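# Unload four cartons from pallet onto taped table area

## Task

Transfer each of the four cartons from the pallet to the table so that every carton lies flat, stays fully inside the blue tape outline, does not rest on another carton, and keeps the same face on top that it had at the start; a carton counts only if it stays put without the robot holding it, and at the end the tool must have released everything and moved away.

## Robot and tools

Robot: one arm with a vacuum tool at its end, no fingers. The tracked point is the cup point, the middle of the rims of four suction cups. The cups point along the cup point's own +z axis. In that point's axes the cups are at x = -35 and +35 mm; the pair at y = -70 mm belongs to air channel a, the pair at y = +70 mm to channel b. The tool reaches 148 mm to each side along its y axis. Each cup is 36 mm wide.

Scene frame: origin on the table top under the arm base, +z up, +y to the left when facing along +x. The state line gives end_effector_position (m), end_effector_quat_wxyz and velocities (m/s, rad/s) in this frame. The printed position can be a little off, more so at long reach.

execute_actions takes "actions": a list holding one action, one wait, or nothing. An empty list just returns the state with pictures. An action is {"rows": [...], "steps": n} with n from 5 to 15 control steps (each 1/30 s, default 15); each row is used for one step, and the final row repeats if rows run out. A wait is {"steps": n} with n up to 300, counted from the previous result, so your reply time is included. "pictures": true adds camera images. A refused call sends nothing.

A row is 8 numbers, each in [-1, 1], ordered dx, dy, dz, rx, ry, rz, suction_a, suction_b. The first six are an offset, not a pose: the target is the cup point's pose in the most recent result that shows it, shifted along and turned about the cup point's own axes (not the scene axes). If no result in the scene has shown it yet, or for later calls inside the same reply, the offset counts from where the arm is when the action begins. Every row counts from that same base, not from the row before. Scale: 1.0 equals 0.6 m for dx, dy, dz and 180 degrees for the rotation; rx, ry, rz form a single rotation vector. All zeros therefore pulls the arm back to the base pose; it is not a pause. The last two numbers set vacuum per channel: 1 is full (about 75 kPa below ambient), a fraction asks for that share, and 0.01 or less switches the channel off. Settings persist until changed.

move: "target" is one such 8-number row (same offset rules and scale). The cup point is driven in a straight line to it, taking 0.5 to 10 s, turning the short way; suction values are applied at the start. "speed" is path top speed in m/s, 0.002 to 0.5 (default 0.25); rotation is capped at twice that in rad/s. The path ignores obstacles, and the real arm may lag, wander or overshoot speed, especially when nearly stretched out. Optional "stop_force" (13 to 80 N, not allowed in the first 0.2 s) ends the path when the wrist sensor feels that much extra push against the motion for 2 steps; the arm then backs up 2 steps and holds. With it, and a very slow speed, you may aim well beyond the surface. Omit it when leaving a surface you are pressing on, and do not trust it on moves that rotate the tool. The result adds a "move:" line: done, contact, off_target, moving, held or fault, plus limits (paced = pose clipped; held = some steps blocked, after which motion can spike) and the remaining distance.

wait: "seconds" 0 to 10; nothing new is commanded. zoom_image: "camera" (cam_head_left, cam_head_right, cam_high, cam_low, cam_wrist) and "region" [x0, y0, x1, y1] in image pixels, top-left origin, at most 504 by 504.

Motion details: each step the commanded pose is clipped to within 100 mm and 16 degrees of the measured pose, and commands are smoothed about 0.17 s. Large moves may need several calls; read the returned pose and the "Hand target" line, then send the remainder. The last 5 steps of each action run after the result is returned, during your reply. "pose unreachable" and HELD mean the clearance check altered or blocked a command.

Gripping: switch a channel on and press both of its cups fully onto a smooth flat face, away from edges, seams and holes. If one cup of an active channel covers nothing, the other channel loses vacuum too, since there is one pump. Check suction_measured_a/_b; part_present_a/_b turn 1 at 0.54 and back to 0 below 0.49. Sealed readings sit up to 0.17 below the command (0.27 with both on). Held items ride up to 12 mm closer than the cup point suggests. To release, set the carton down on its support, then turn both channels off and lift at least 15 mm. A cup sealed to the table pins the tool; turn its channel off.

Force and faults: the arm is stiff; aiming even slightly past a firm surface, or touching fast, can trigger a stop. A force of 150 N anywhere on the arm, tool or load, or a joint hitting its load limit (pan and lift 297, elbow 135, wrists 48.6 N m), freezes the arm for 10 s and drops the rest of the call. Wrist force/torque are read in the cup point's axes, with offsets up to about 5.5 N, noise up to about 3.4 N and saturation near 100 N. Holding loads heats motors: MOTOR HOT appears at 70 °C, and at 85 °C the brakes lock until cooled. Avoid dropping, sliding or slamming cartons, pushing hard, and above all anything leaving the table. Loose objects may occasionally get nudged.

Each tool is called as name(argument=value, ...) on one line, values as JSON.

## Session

execute_actions(actions=[])

Scene clock: 0.00 s of 9400.00 s.
end_effector_position=(+0.6237, +0.0096, +0.5539) suction_measured_a=0.00 part_present_a=0 suction_measured_b=0.00 part_present_b=0 end_effector_quat_wxyz=(-0.000, +0.699, +0.715, +0.006) end_effector_velocity=(+0.000, -0.000, +0.000) end_effector_angular_velocity=(-0.001, -0.000, -0.000)
Joint positions: [-0.281 -1.702  1.857 -1.724 -1.57  -1.853]
Joint velocities: [-0.     0.    -0.001 -0.    -0.     0.   ]
Joint torques (N m, as the arm reports them, + toward a larger angle): no reading
Wrist force (N, on the end effector, along its own x y z axes, offset not removed): no reading
Wrist torque (N m, same axes, about the end effector's origin, offset not removed): no reading
Hand target: +0.624, +0.010, +0.554; -0.000, +0.699, +0.715, +0.006
camera_calibration (this result's frames):
cam_wrist: T_world_to_cam=[[-0.997653, -0.0680811, -0.0073531, 0.630024], [-0.0574179, 0.773182, 0.63158, -0.28042], [-0.0373134, 0.63052, -0.775276, 0.581159], [0, 0, 0, 1]] pos_world=[0.634129, -0.106724, 0.632299]

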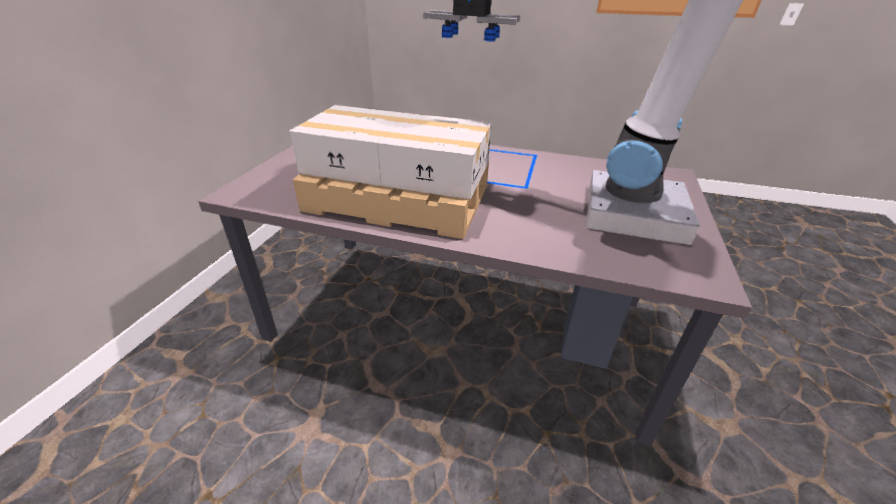

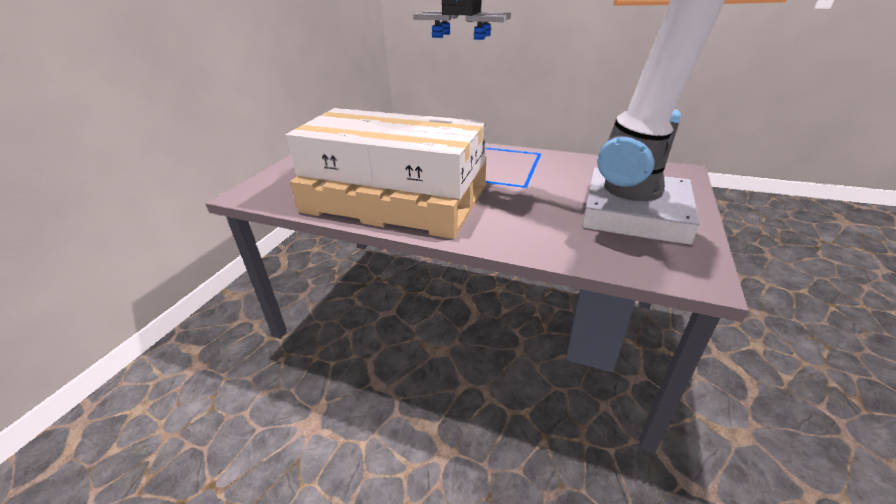

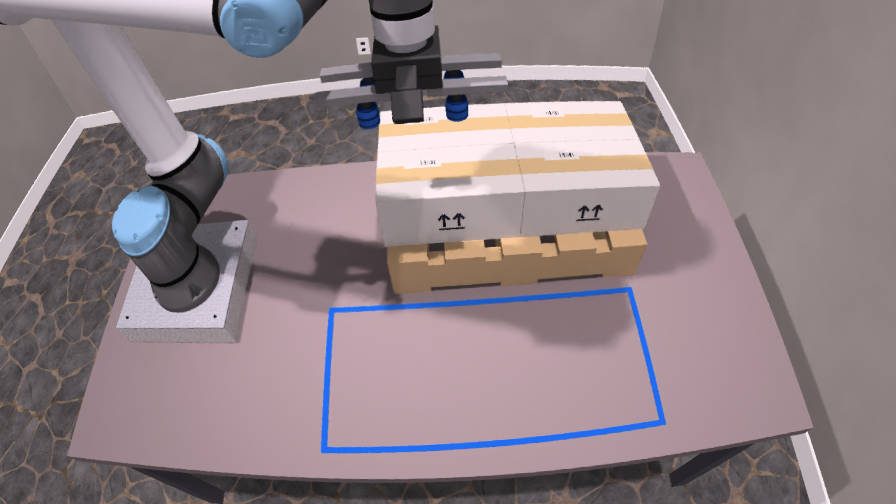

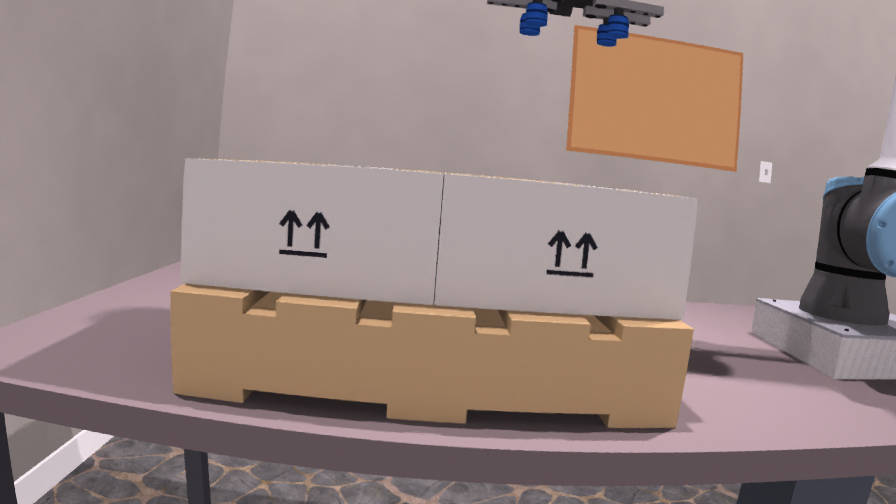

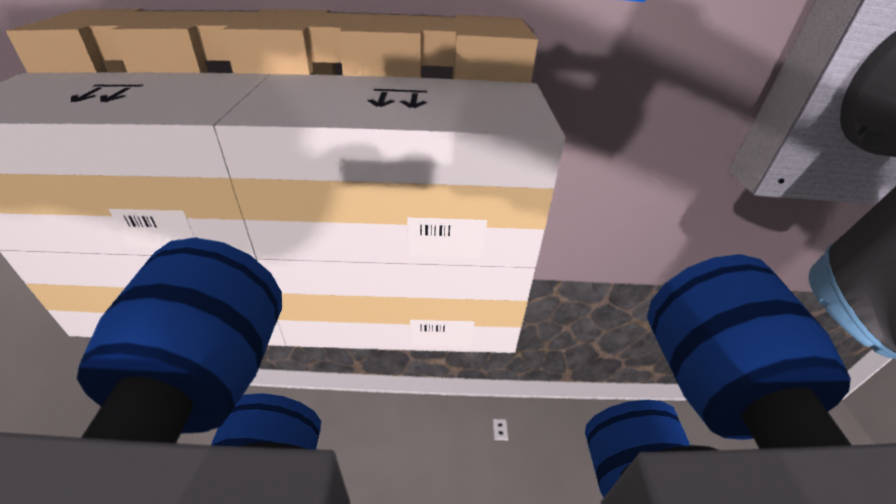

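move(target=[0.173,0.084,0.409,0.003,-0.003,-0.004,0,0], speed=0.45)

Scene clock: 2.07 s of 9400.00 s.
end_effector_position=(+0.6740, +0.1162, +0.3103) suction_measured_a=0.00 part_present_a=0 suction_measured_b=0.00 part_present_b=0 end_effector_quat_wxyz=(-0.000, +0.695, +0.719, -0.001) end_effector_velocity=(+0.001, +0.002, -0.002) end_effector_angular_velocity=(+0.001, -0.000, +0.000)
Joint positions: [-0.101 -1.437  2.056 -2.18  -1.581 -1.686]
Joint velocities: [ 0.003  0.004 -0.    -0.005  0.001  0.002]
Joint torques (N m, as the arm reports them, + toward a larger angle): [ 12.67 -38.08 -57.32  -7.76  -3.25   1.15]
Wrist force (N, on the end effector, along its own x y z axes, offset not removed): [-2.1 0.5 -4.1]
Wrist torque (N m, same axes, about the end effector's origin, offset not removed): [0.27 0.28 0.40]
Hand target: +0.674, +0.116, +0.310; -0.000, +0.695, +0.719, -0.001
Off the commanded pose: 0.001 m, 0 deg.
Kept back: nothing.
move: done
camera_calibration (this result's frames):
cam_wrist: T_world_to_cam=[[-0.996739, -0.0806468, 0.00272353, 0.683354], [-0.0613006, 0.778719, 0.62437, -0.201923], [-0.0524743, 0.622167, -0.781124, 0.3399], [0, 0, 0, 1]] pos_world=[0.686584, 0.000876931, 0.389718]

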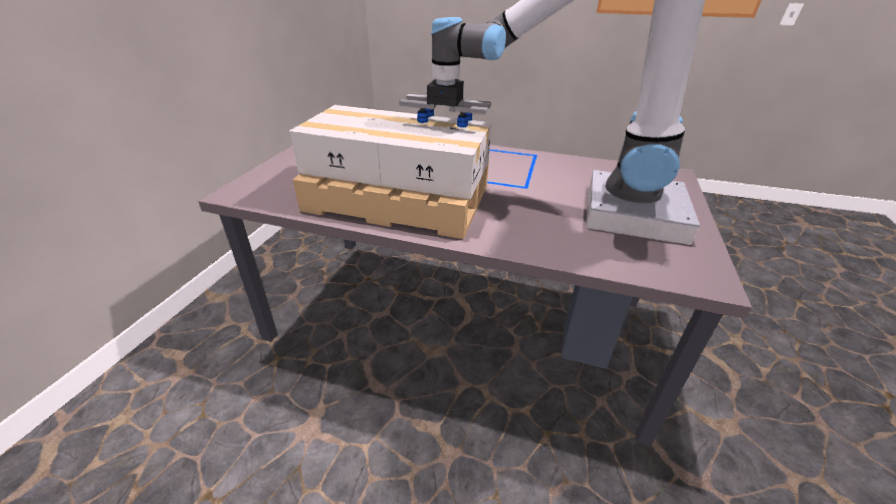

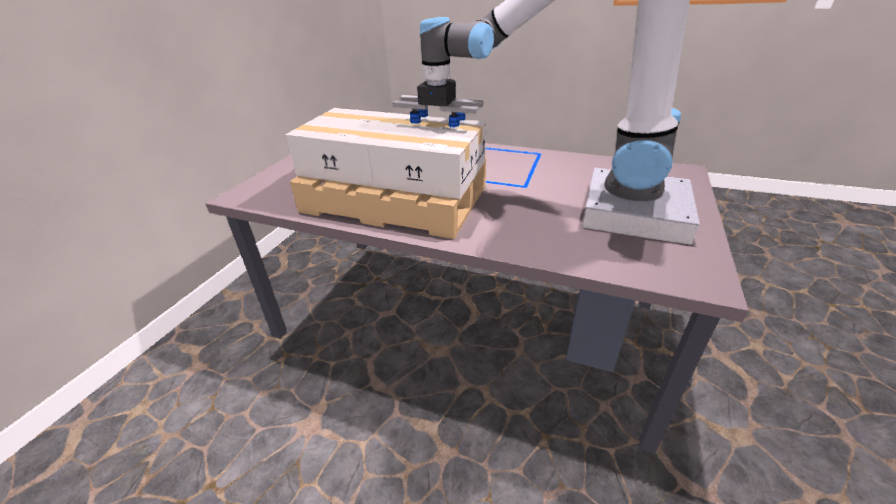

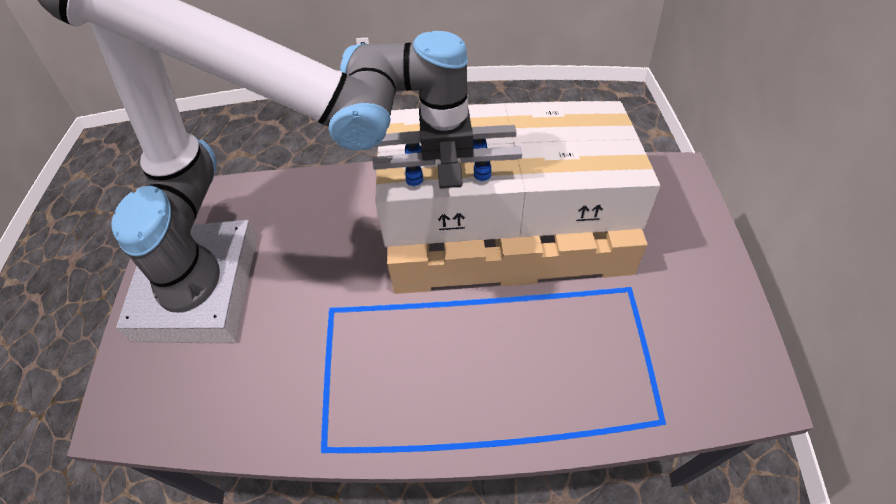

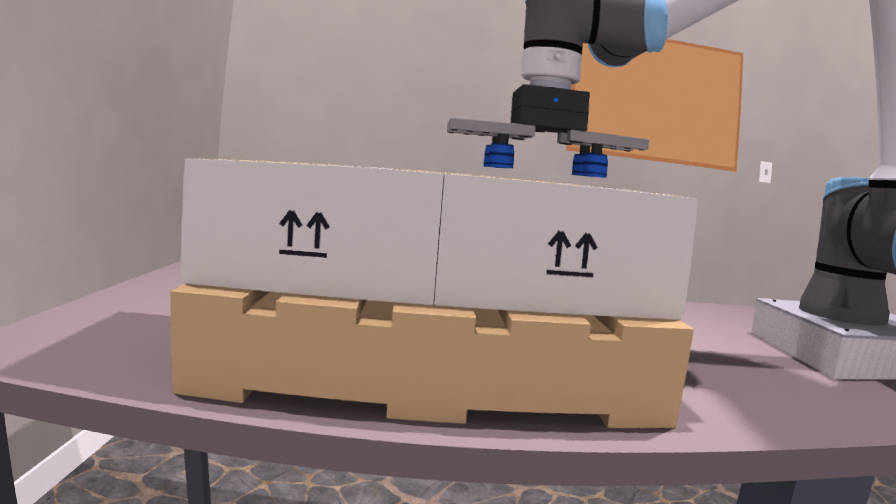

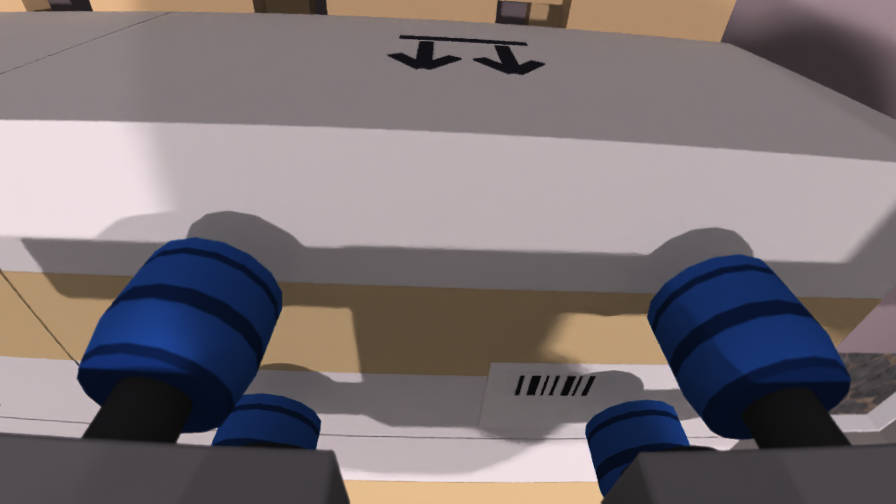

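move(target=[0,0,0.039,0,0,0,1,1], speed=0.04)

Scene clock: 3.30 s of 9400.00 s.
end_effector_position=(+0.6739, +0.1162, +0.2870) suction_measured_a=0.48 part_present_a=0 suction_measured_b=0.48 part_present_b=0 end_effector_quat_wxyz=(-0.000, +0.695, +0.719, -0.001) end_effector_velocity=(+0.001, -0.000, -0.001) end_effector_angular_velocity=(-0.001, -0.002, -0.000)
Joint positions: [-0.101 -1.411  2.077 -2.225 -1.581 -1.686]
Joint velocities: [ 0.     0.002  0.001 -0.005 -0.001  0.   ]
Joint torques (N m, as the arm reports them, + toward a larger angle): [-15.28 -53.18 -53.38 -10.31   0.14  -2.22]
Wrist force (N, on the end effector, along its own x y z axes, offset not removed): [-4.2 0.5 17.3]
Wrist torque (N m, same axes, about the end effector's origin, offset not removed): [-0.04 0.44 0.33]
Hand target: +0.674, +0.116, +0.287; -0.000, +0.695, +0.719, -0.001
Off the commanded pose: 0.000 m, 0 deg.
Kept back: nothing.
move: done
camera_calibration (this result's frames):
cam_wrist: T_world_to_cam=[[-0.996738, -0.0806498, 0.00306476, 0.683207], [-0.0610895, 0.778722, 0.624387, -0.187542], [-0.0527433, 0.622163, -0.781109, 0.321923], [0, 0, 0, 1]] pos_world=[0.6865, 0.000855341, 0.366462]

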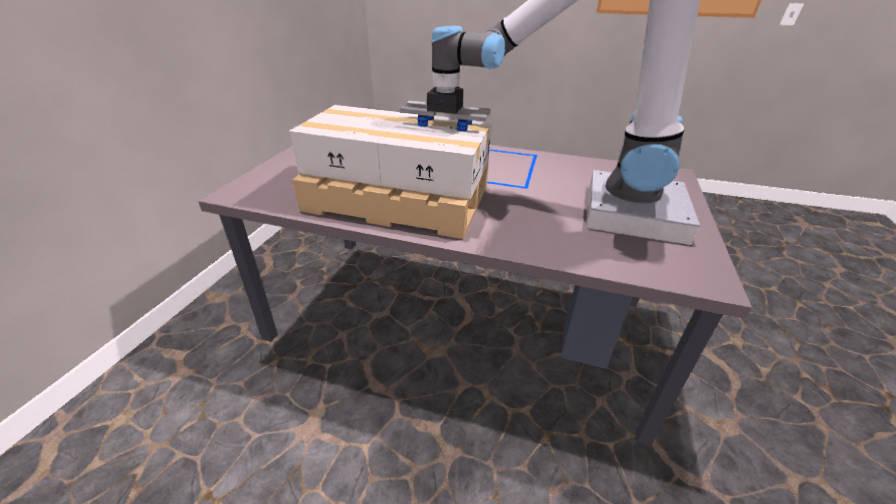

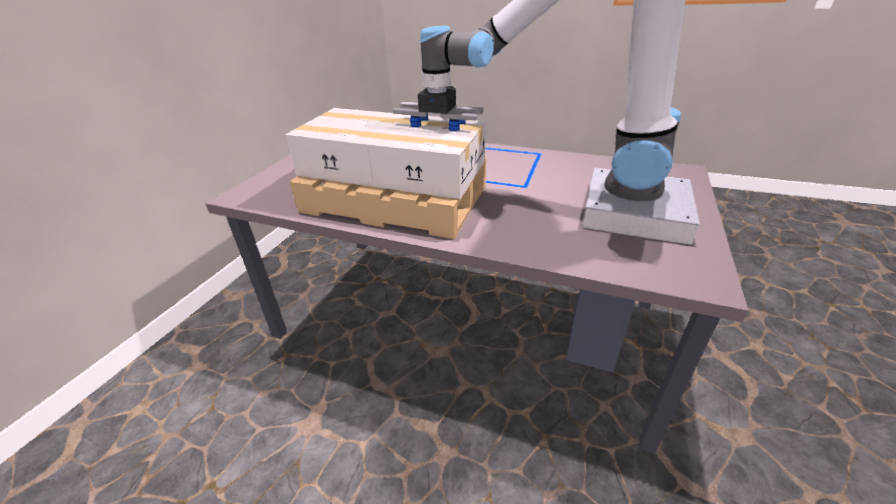

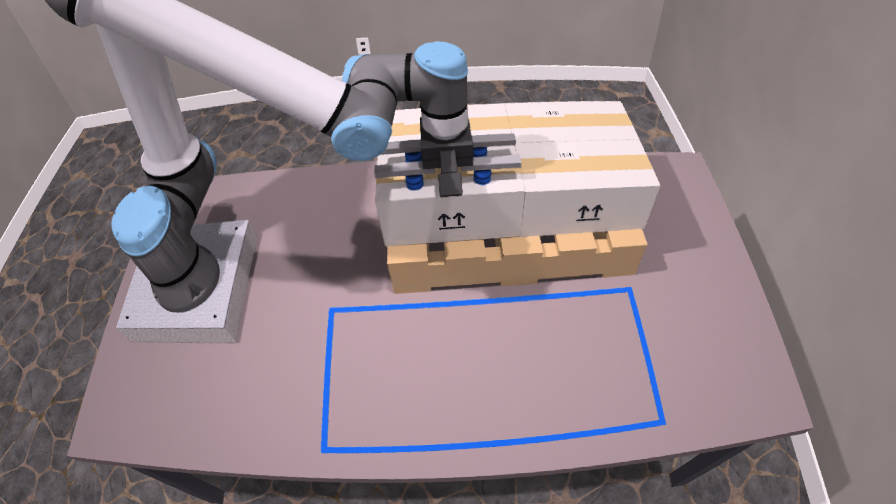

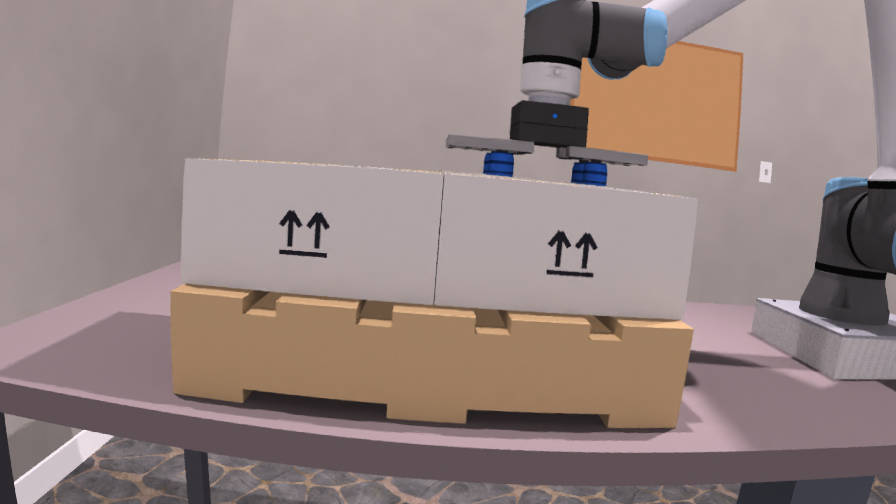

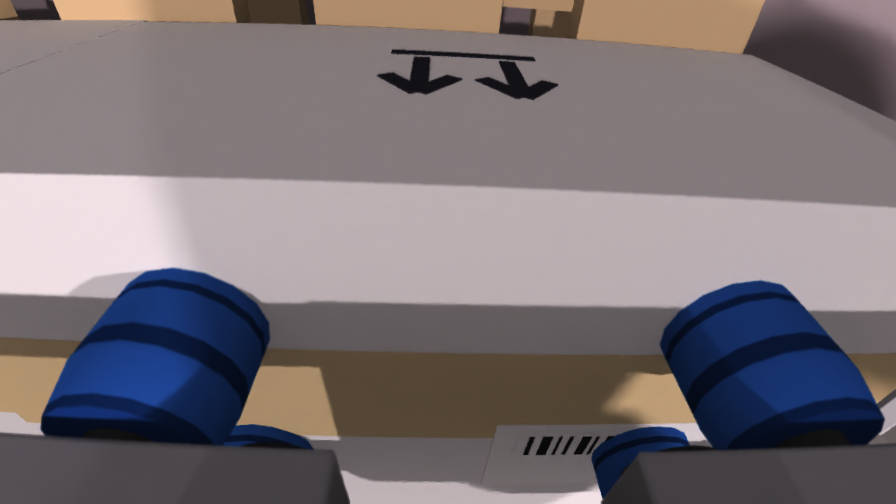

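move(target=[-0.38,-0.09,-0.03,0,0,0,1,1], speed=0.35)

move(target=[-0.327,-0.082,0.232,0,0,0.003,1,1], speed=0.35)

Scene clock: 5.00 s of 9400.00 s.
end_effector_position=(+0.6277, -0.1128, +0.3052) suction_measured_a=0.74 part_present_a=1 suction_measured_b=0.74 part_present_b=1 end_effector_quat_wxyz=(-0.000, +0.695, +0.719, -0.000) end_effector_velocity=(-0.001, -0.002, -0.000) end_effector_angular_velocity=(+0.001, +0.001, +0.000)
Joint positions: [-0.466 -1.509  2.144 -2.2   -1.583 -2.051]
Joint velocities: [-0.004 -0.     0.001  0.     0.    -0.004]
Joint torques (N m, as the arm reports them, + toward a larger angle): [-14.36 -77.95 -69.23  -4.1    2.81  -1.66]
Wrist force (N, on the end effector, along its own x y z axes, offset not removed): [-2.7 2.4 16.2]
Wrist torque (N m, same axes, about the end effector's origin, offset not removed): [-0.11 0.46 0.30]
Hand target: +0.628, -0.113, +0.305; -0.000, +0.695, +0.719, -0.000
Off the commanded pose: 0.001 m, 0 deg.
Kept back: nothing.
move: done
camera_calibration (this result's frames):
cam_wrist: T_world_to_cam=[[-0.996743, -0.0806018, 0.00273223, 0.618752], [-0.0612279, 0.778341, 0.624849, -0.0234904], [-0.0524905, 0.622646, -0.780741, 0.47594], [0, 0, 0, 1]] pos_world=[0.640281, -0.228186, 0.384573]

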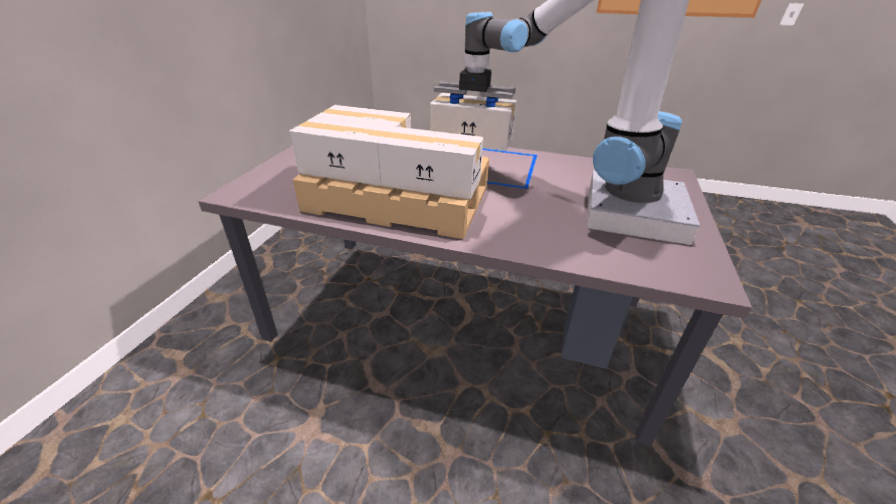

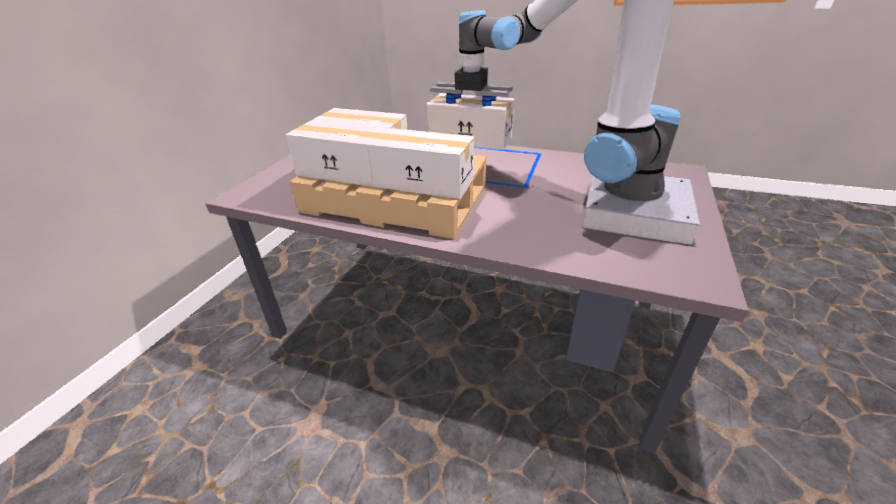

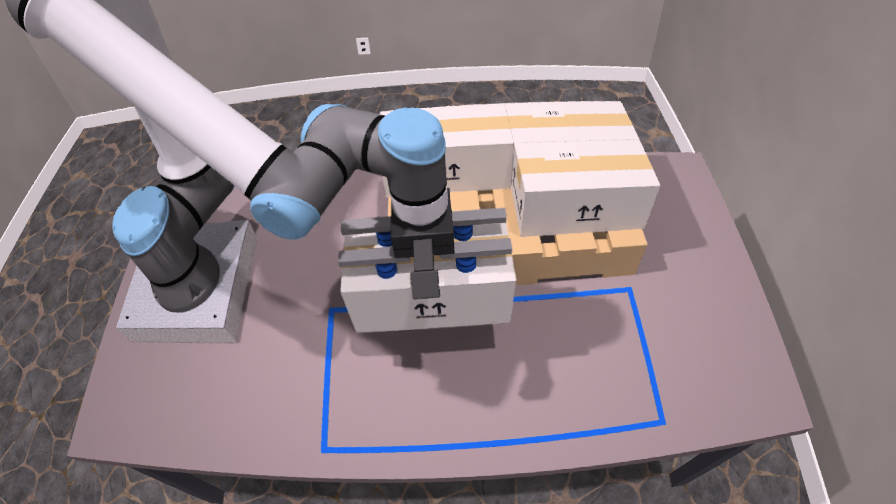

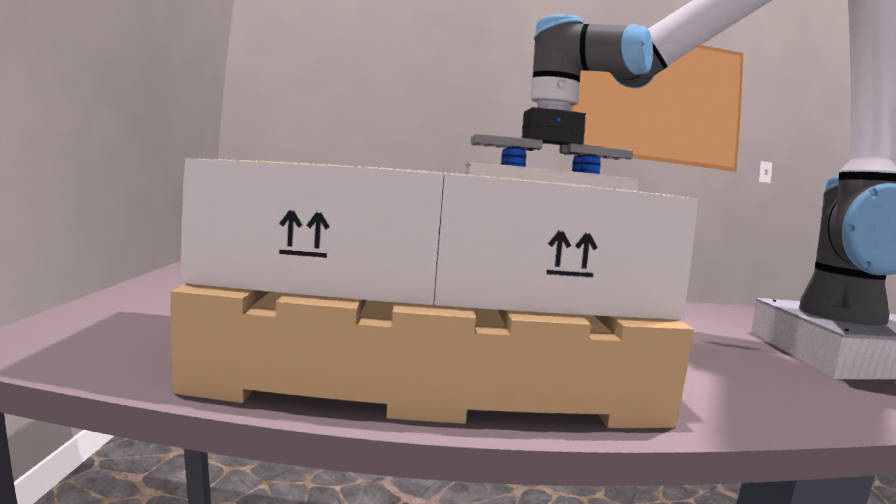

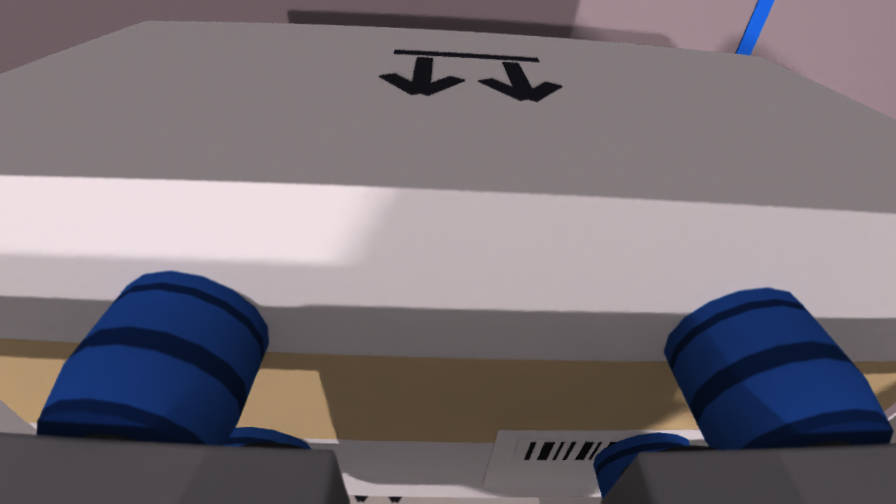

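Scene clock: 6.50 s of 9400.00 s.
end_effector_position=(+0.5852, -0.3101, +0.1666) suction_measured_a=0.74 part_present_a=1 suction_measured_b=0.74 part_present_b=1 end_effector_quat_wxyz=(-0.000, +0.698, +0.716, -0.000) end_effector_velocity=(+0.000, -0.002, -0.002) end_effector_angular_velocity=(+0.000, -0.000, +0.001)
Joint positions: [-0.768 -1.286  2.2   -2.483 -1.584 -2.343]
Joint velocities: [-0.002  0.004 -0.001 -0.003  0.    -0.004]
Joint torques (N m, as the arm reports them, + toward a larger angle): [-12.05 -58.6  -56.1   -9.9    2.75  -2.63]
Wrist force (N, on the end effector, along its own x y z axes, offset not removed): [-4.9 0.7 17.2]
Wrist torque (N m, same axes, about the end effector's origin, offset not removed): [-0.29 0.67 0.29]
Hand target: +0.585, -0.310, +0.166; -0.000, +0.698, +0.716, -0.000
Off the commanded pose: 0.001 m, 0 deg.
Kept back: nothing.
move: done
camera_calibration (this result's frames):
cam_wrist: T_world_to_cam=[[-0.99746, -0.0711906, 0.00232163, 0.564299], [-0.0541169, 0.778626, 0.625151, 0.210014], [-0.0463125, 0.623437, -0.780501, 0.484941], [0, 0, 0, 1]] pos_world=[0.59669, -0.42568, 0.245896]

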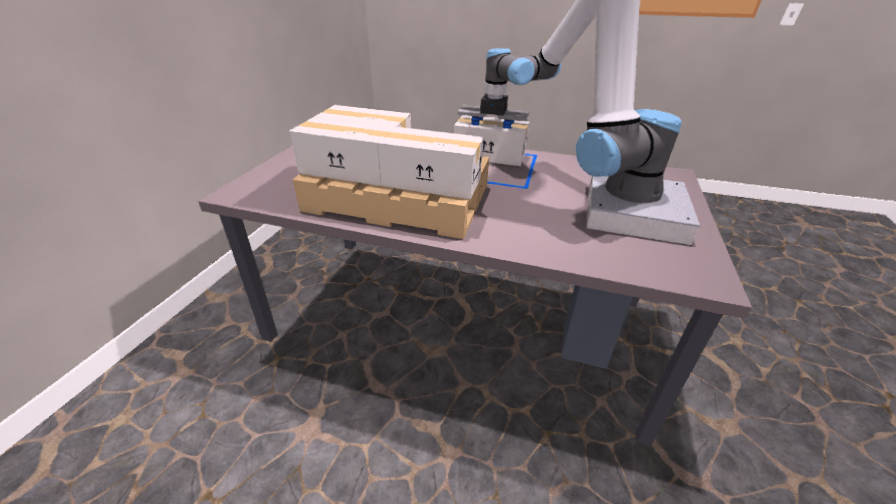

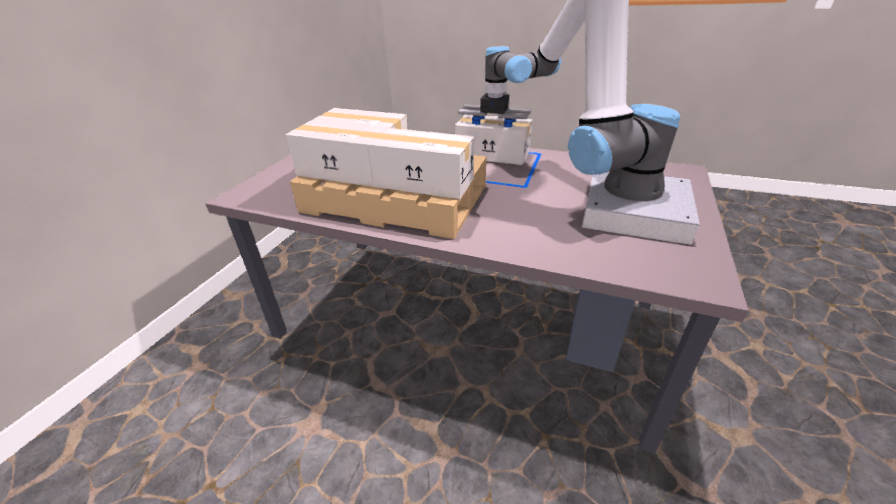

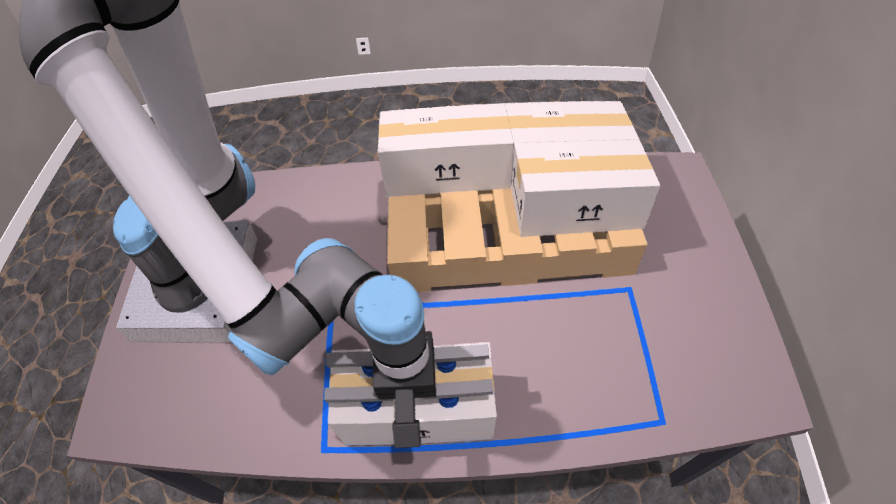

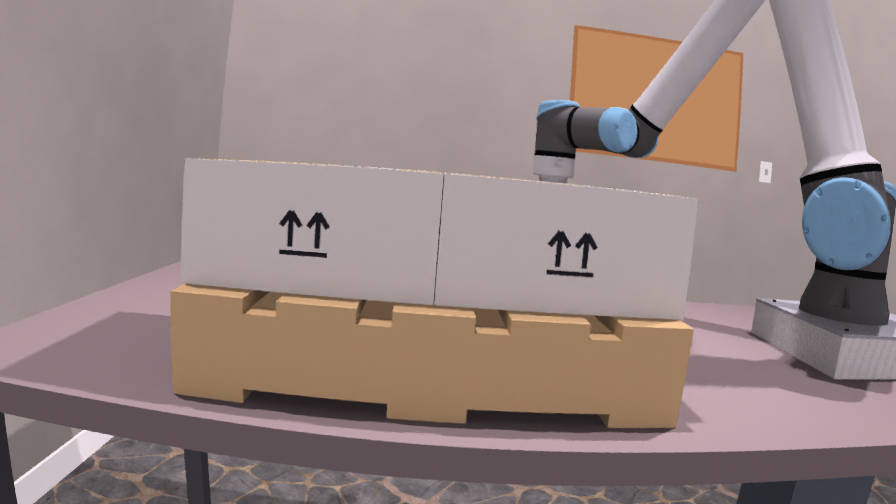

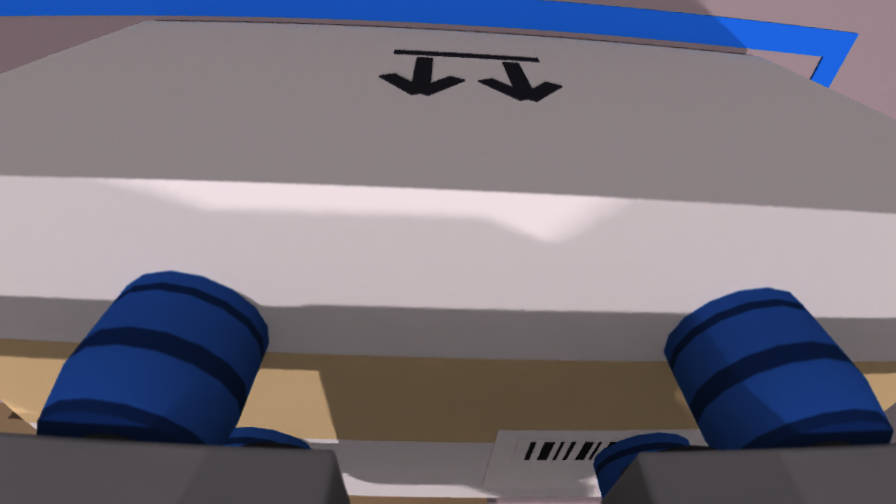

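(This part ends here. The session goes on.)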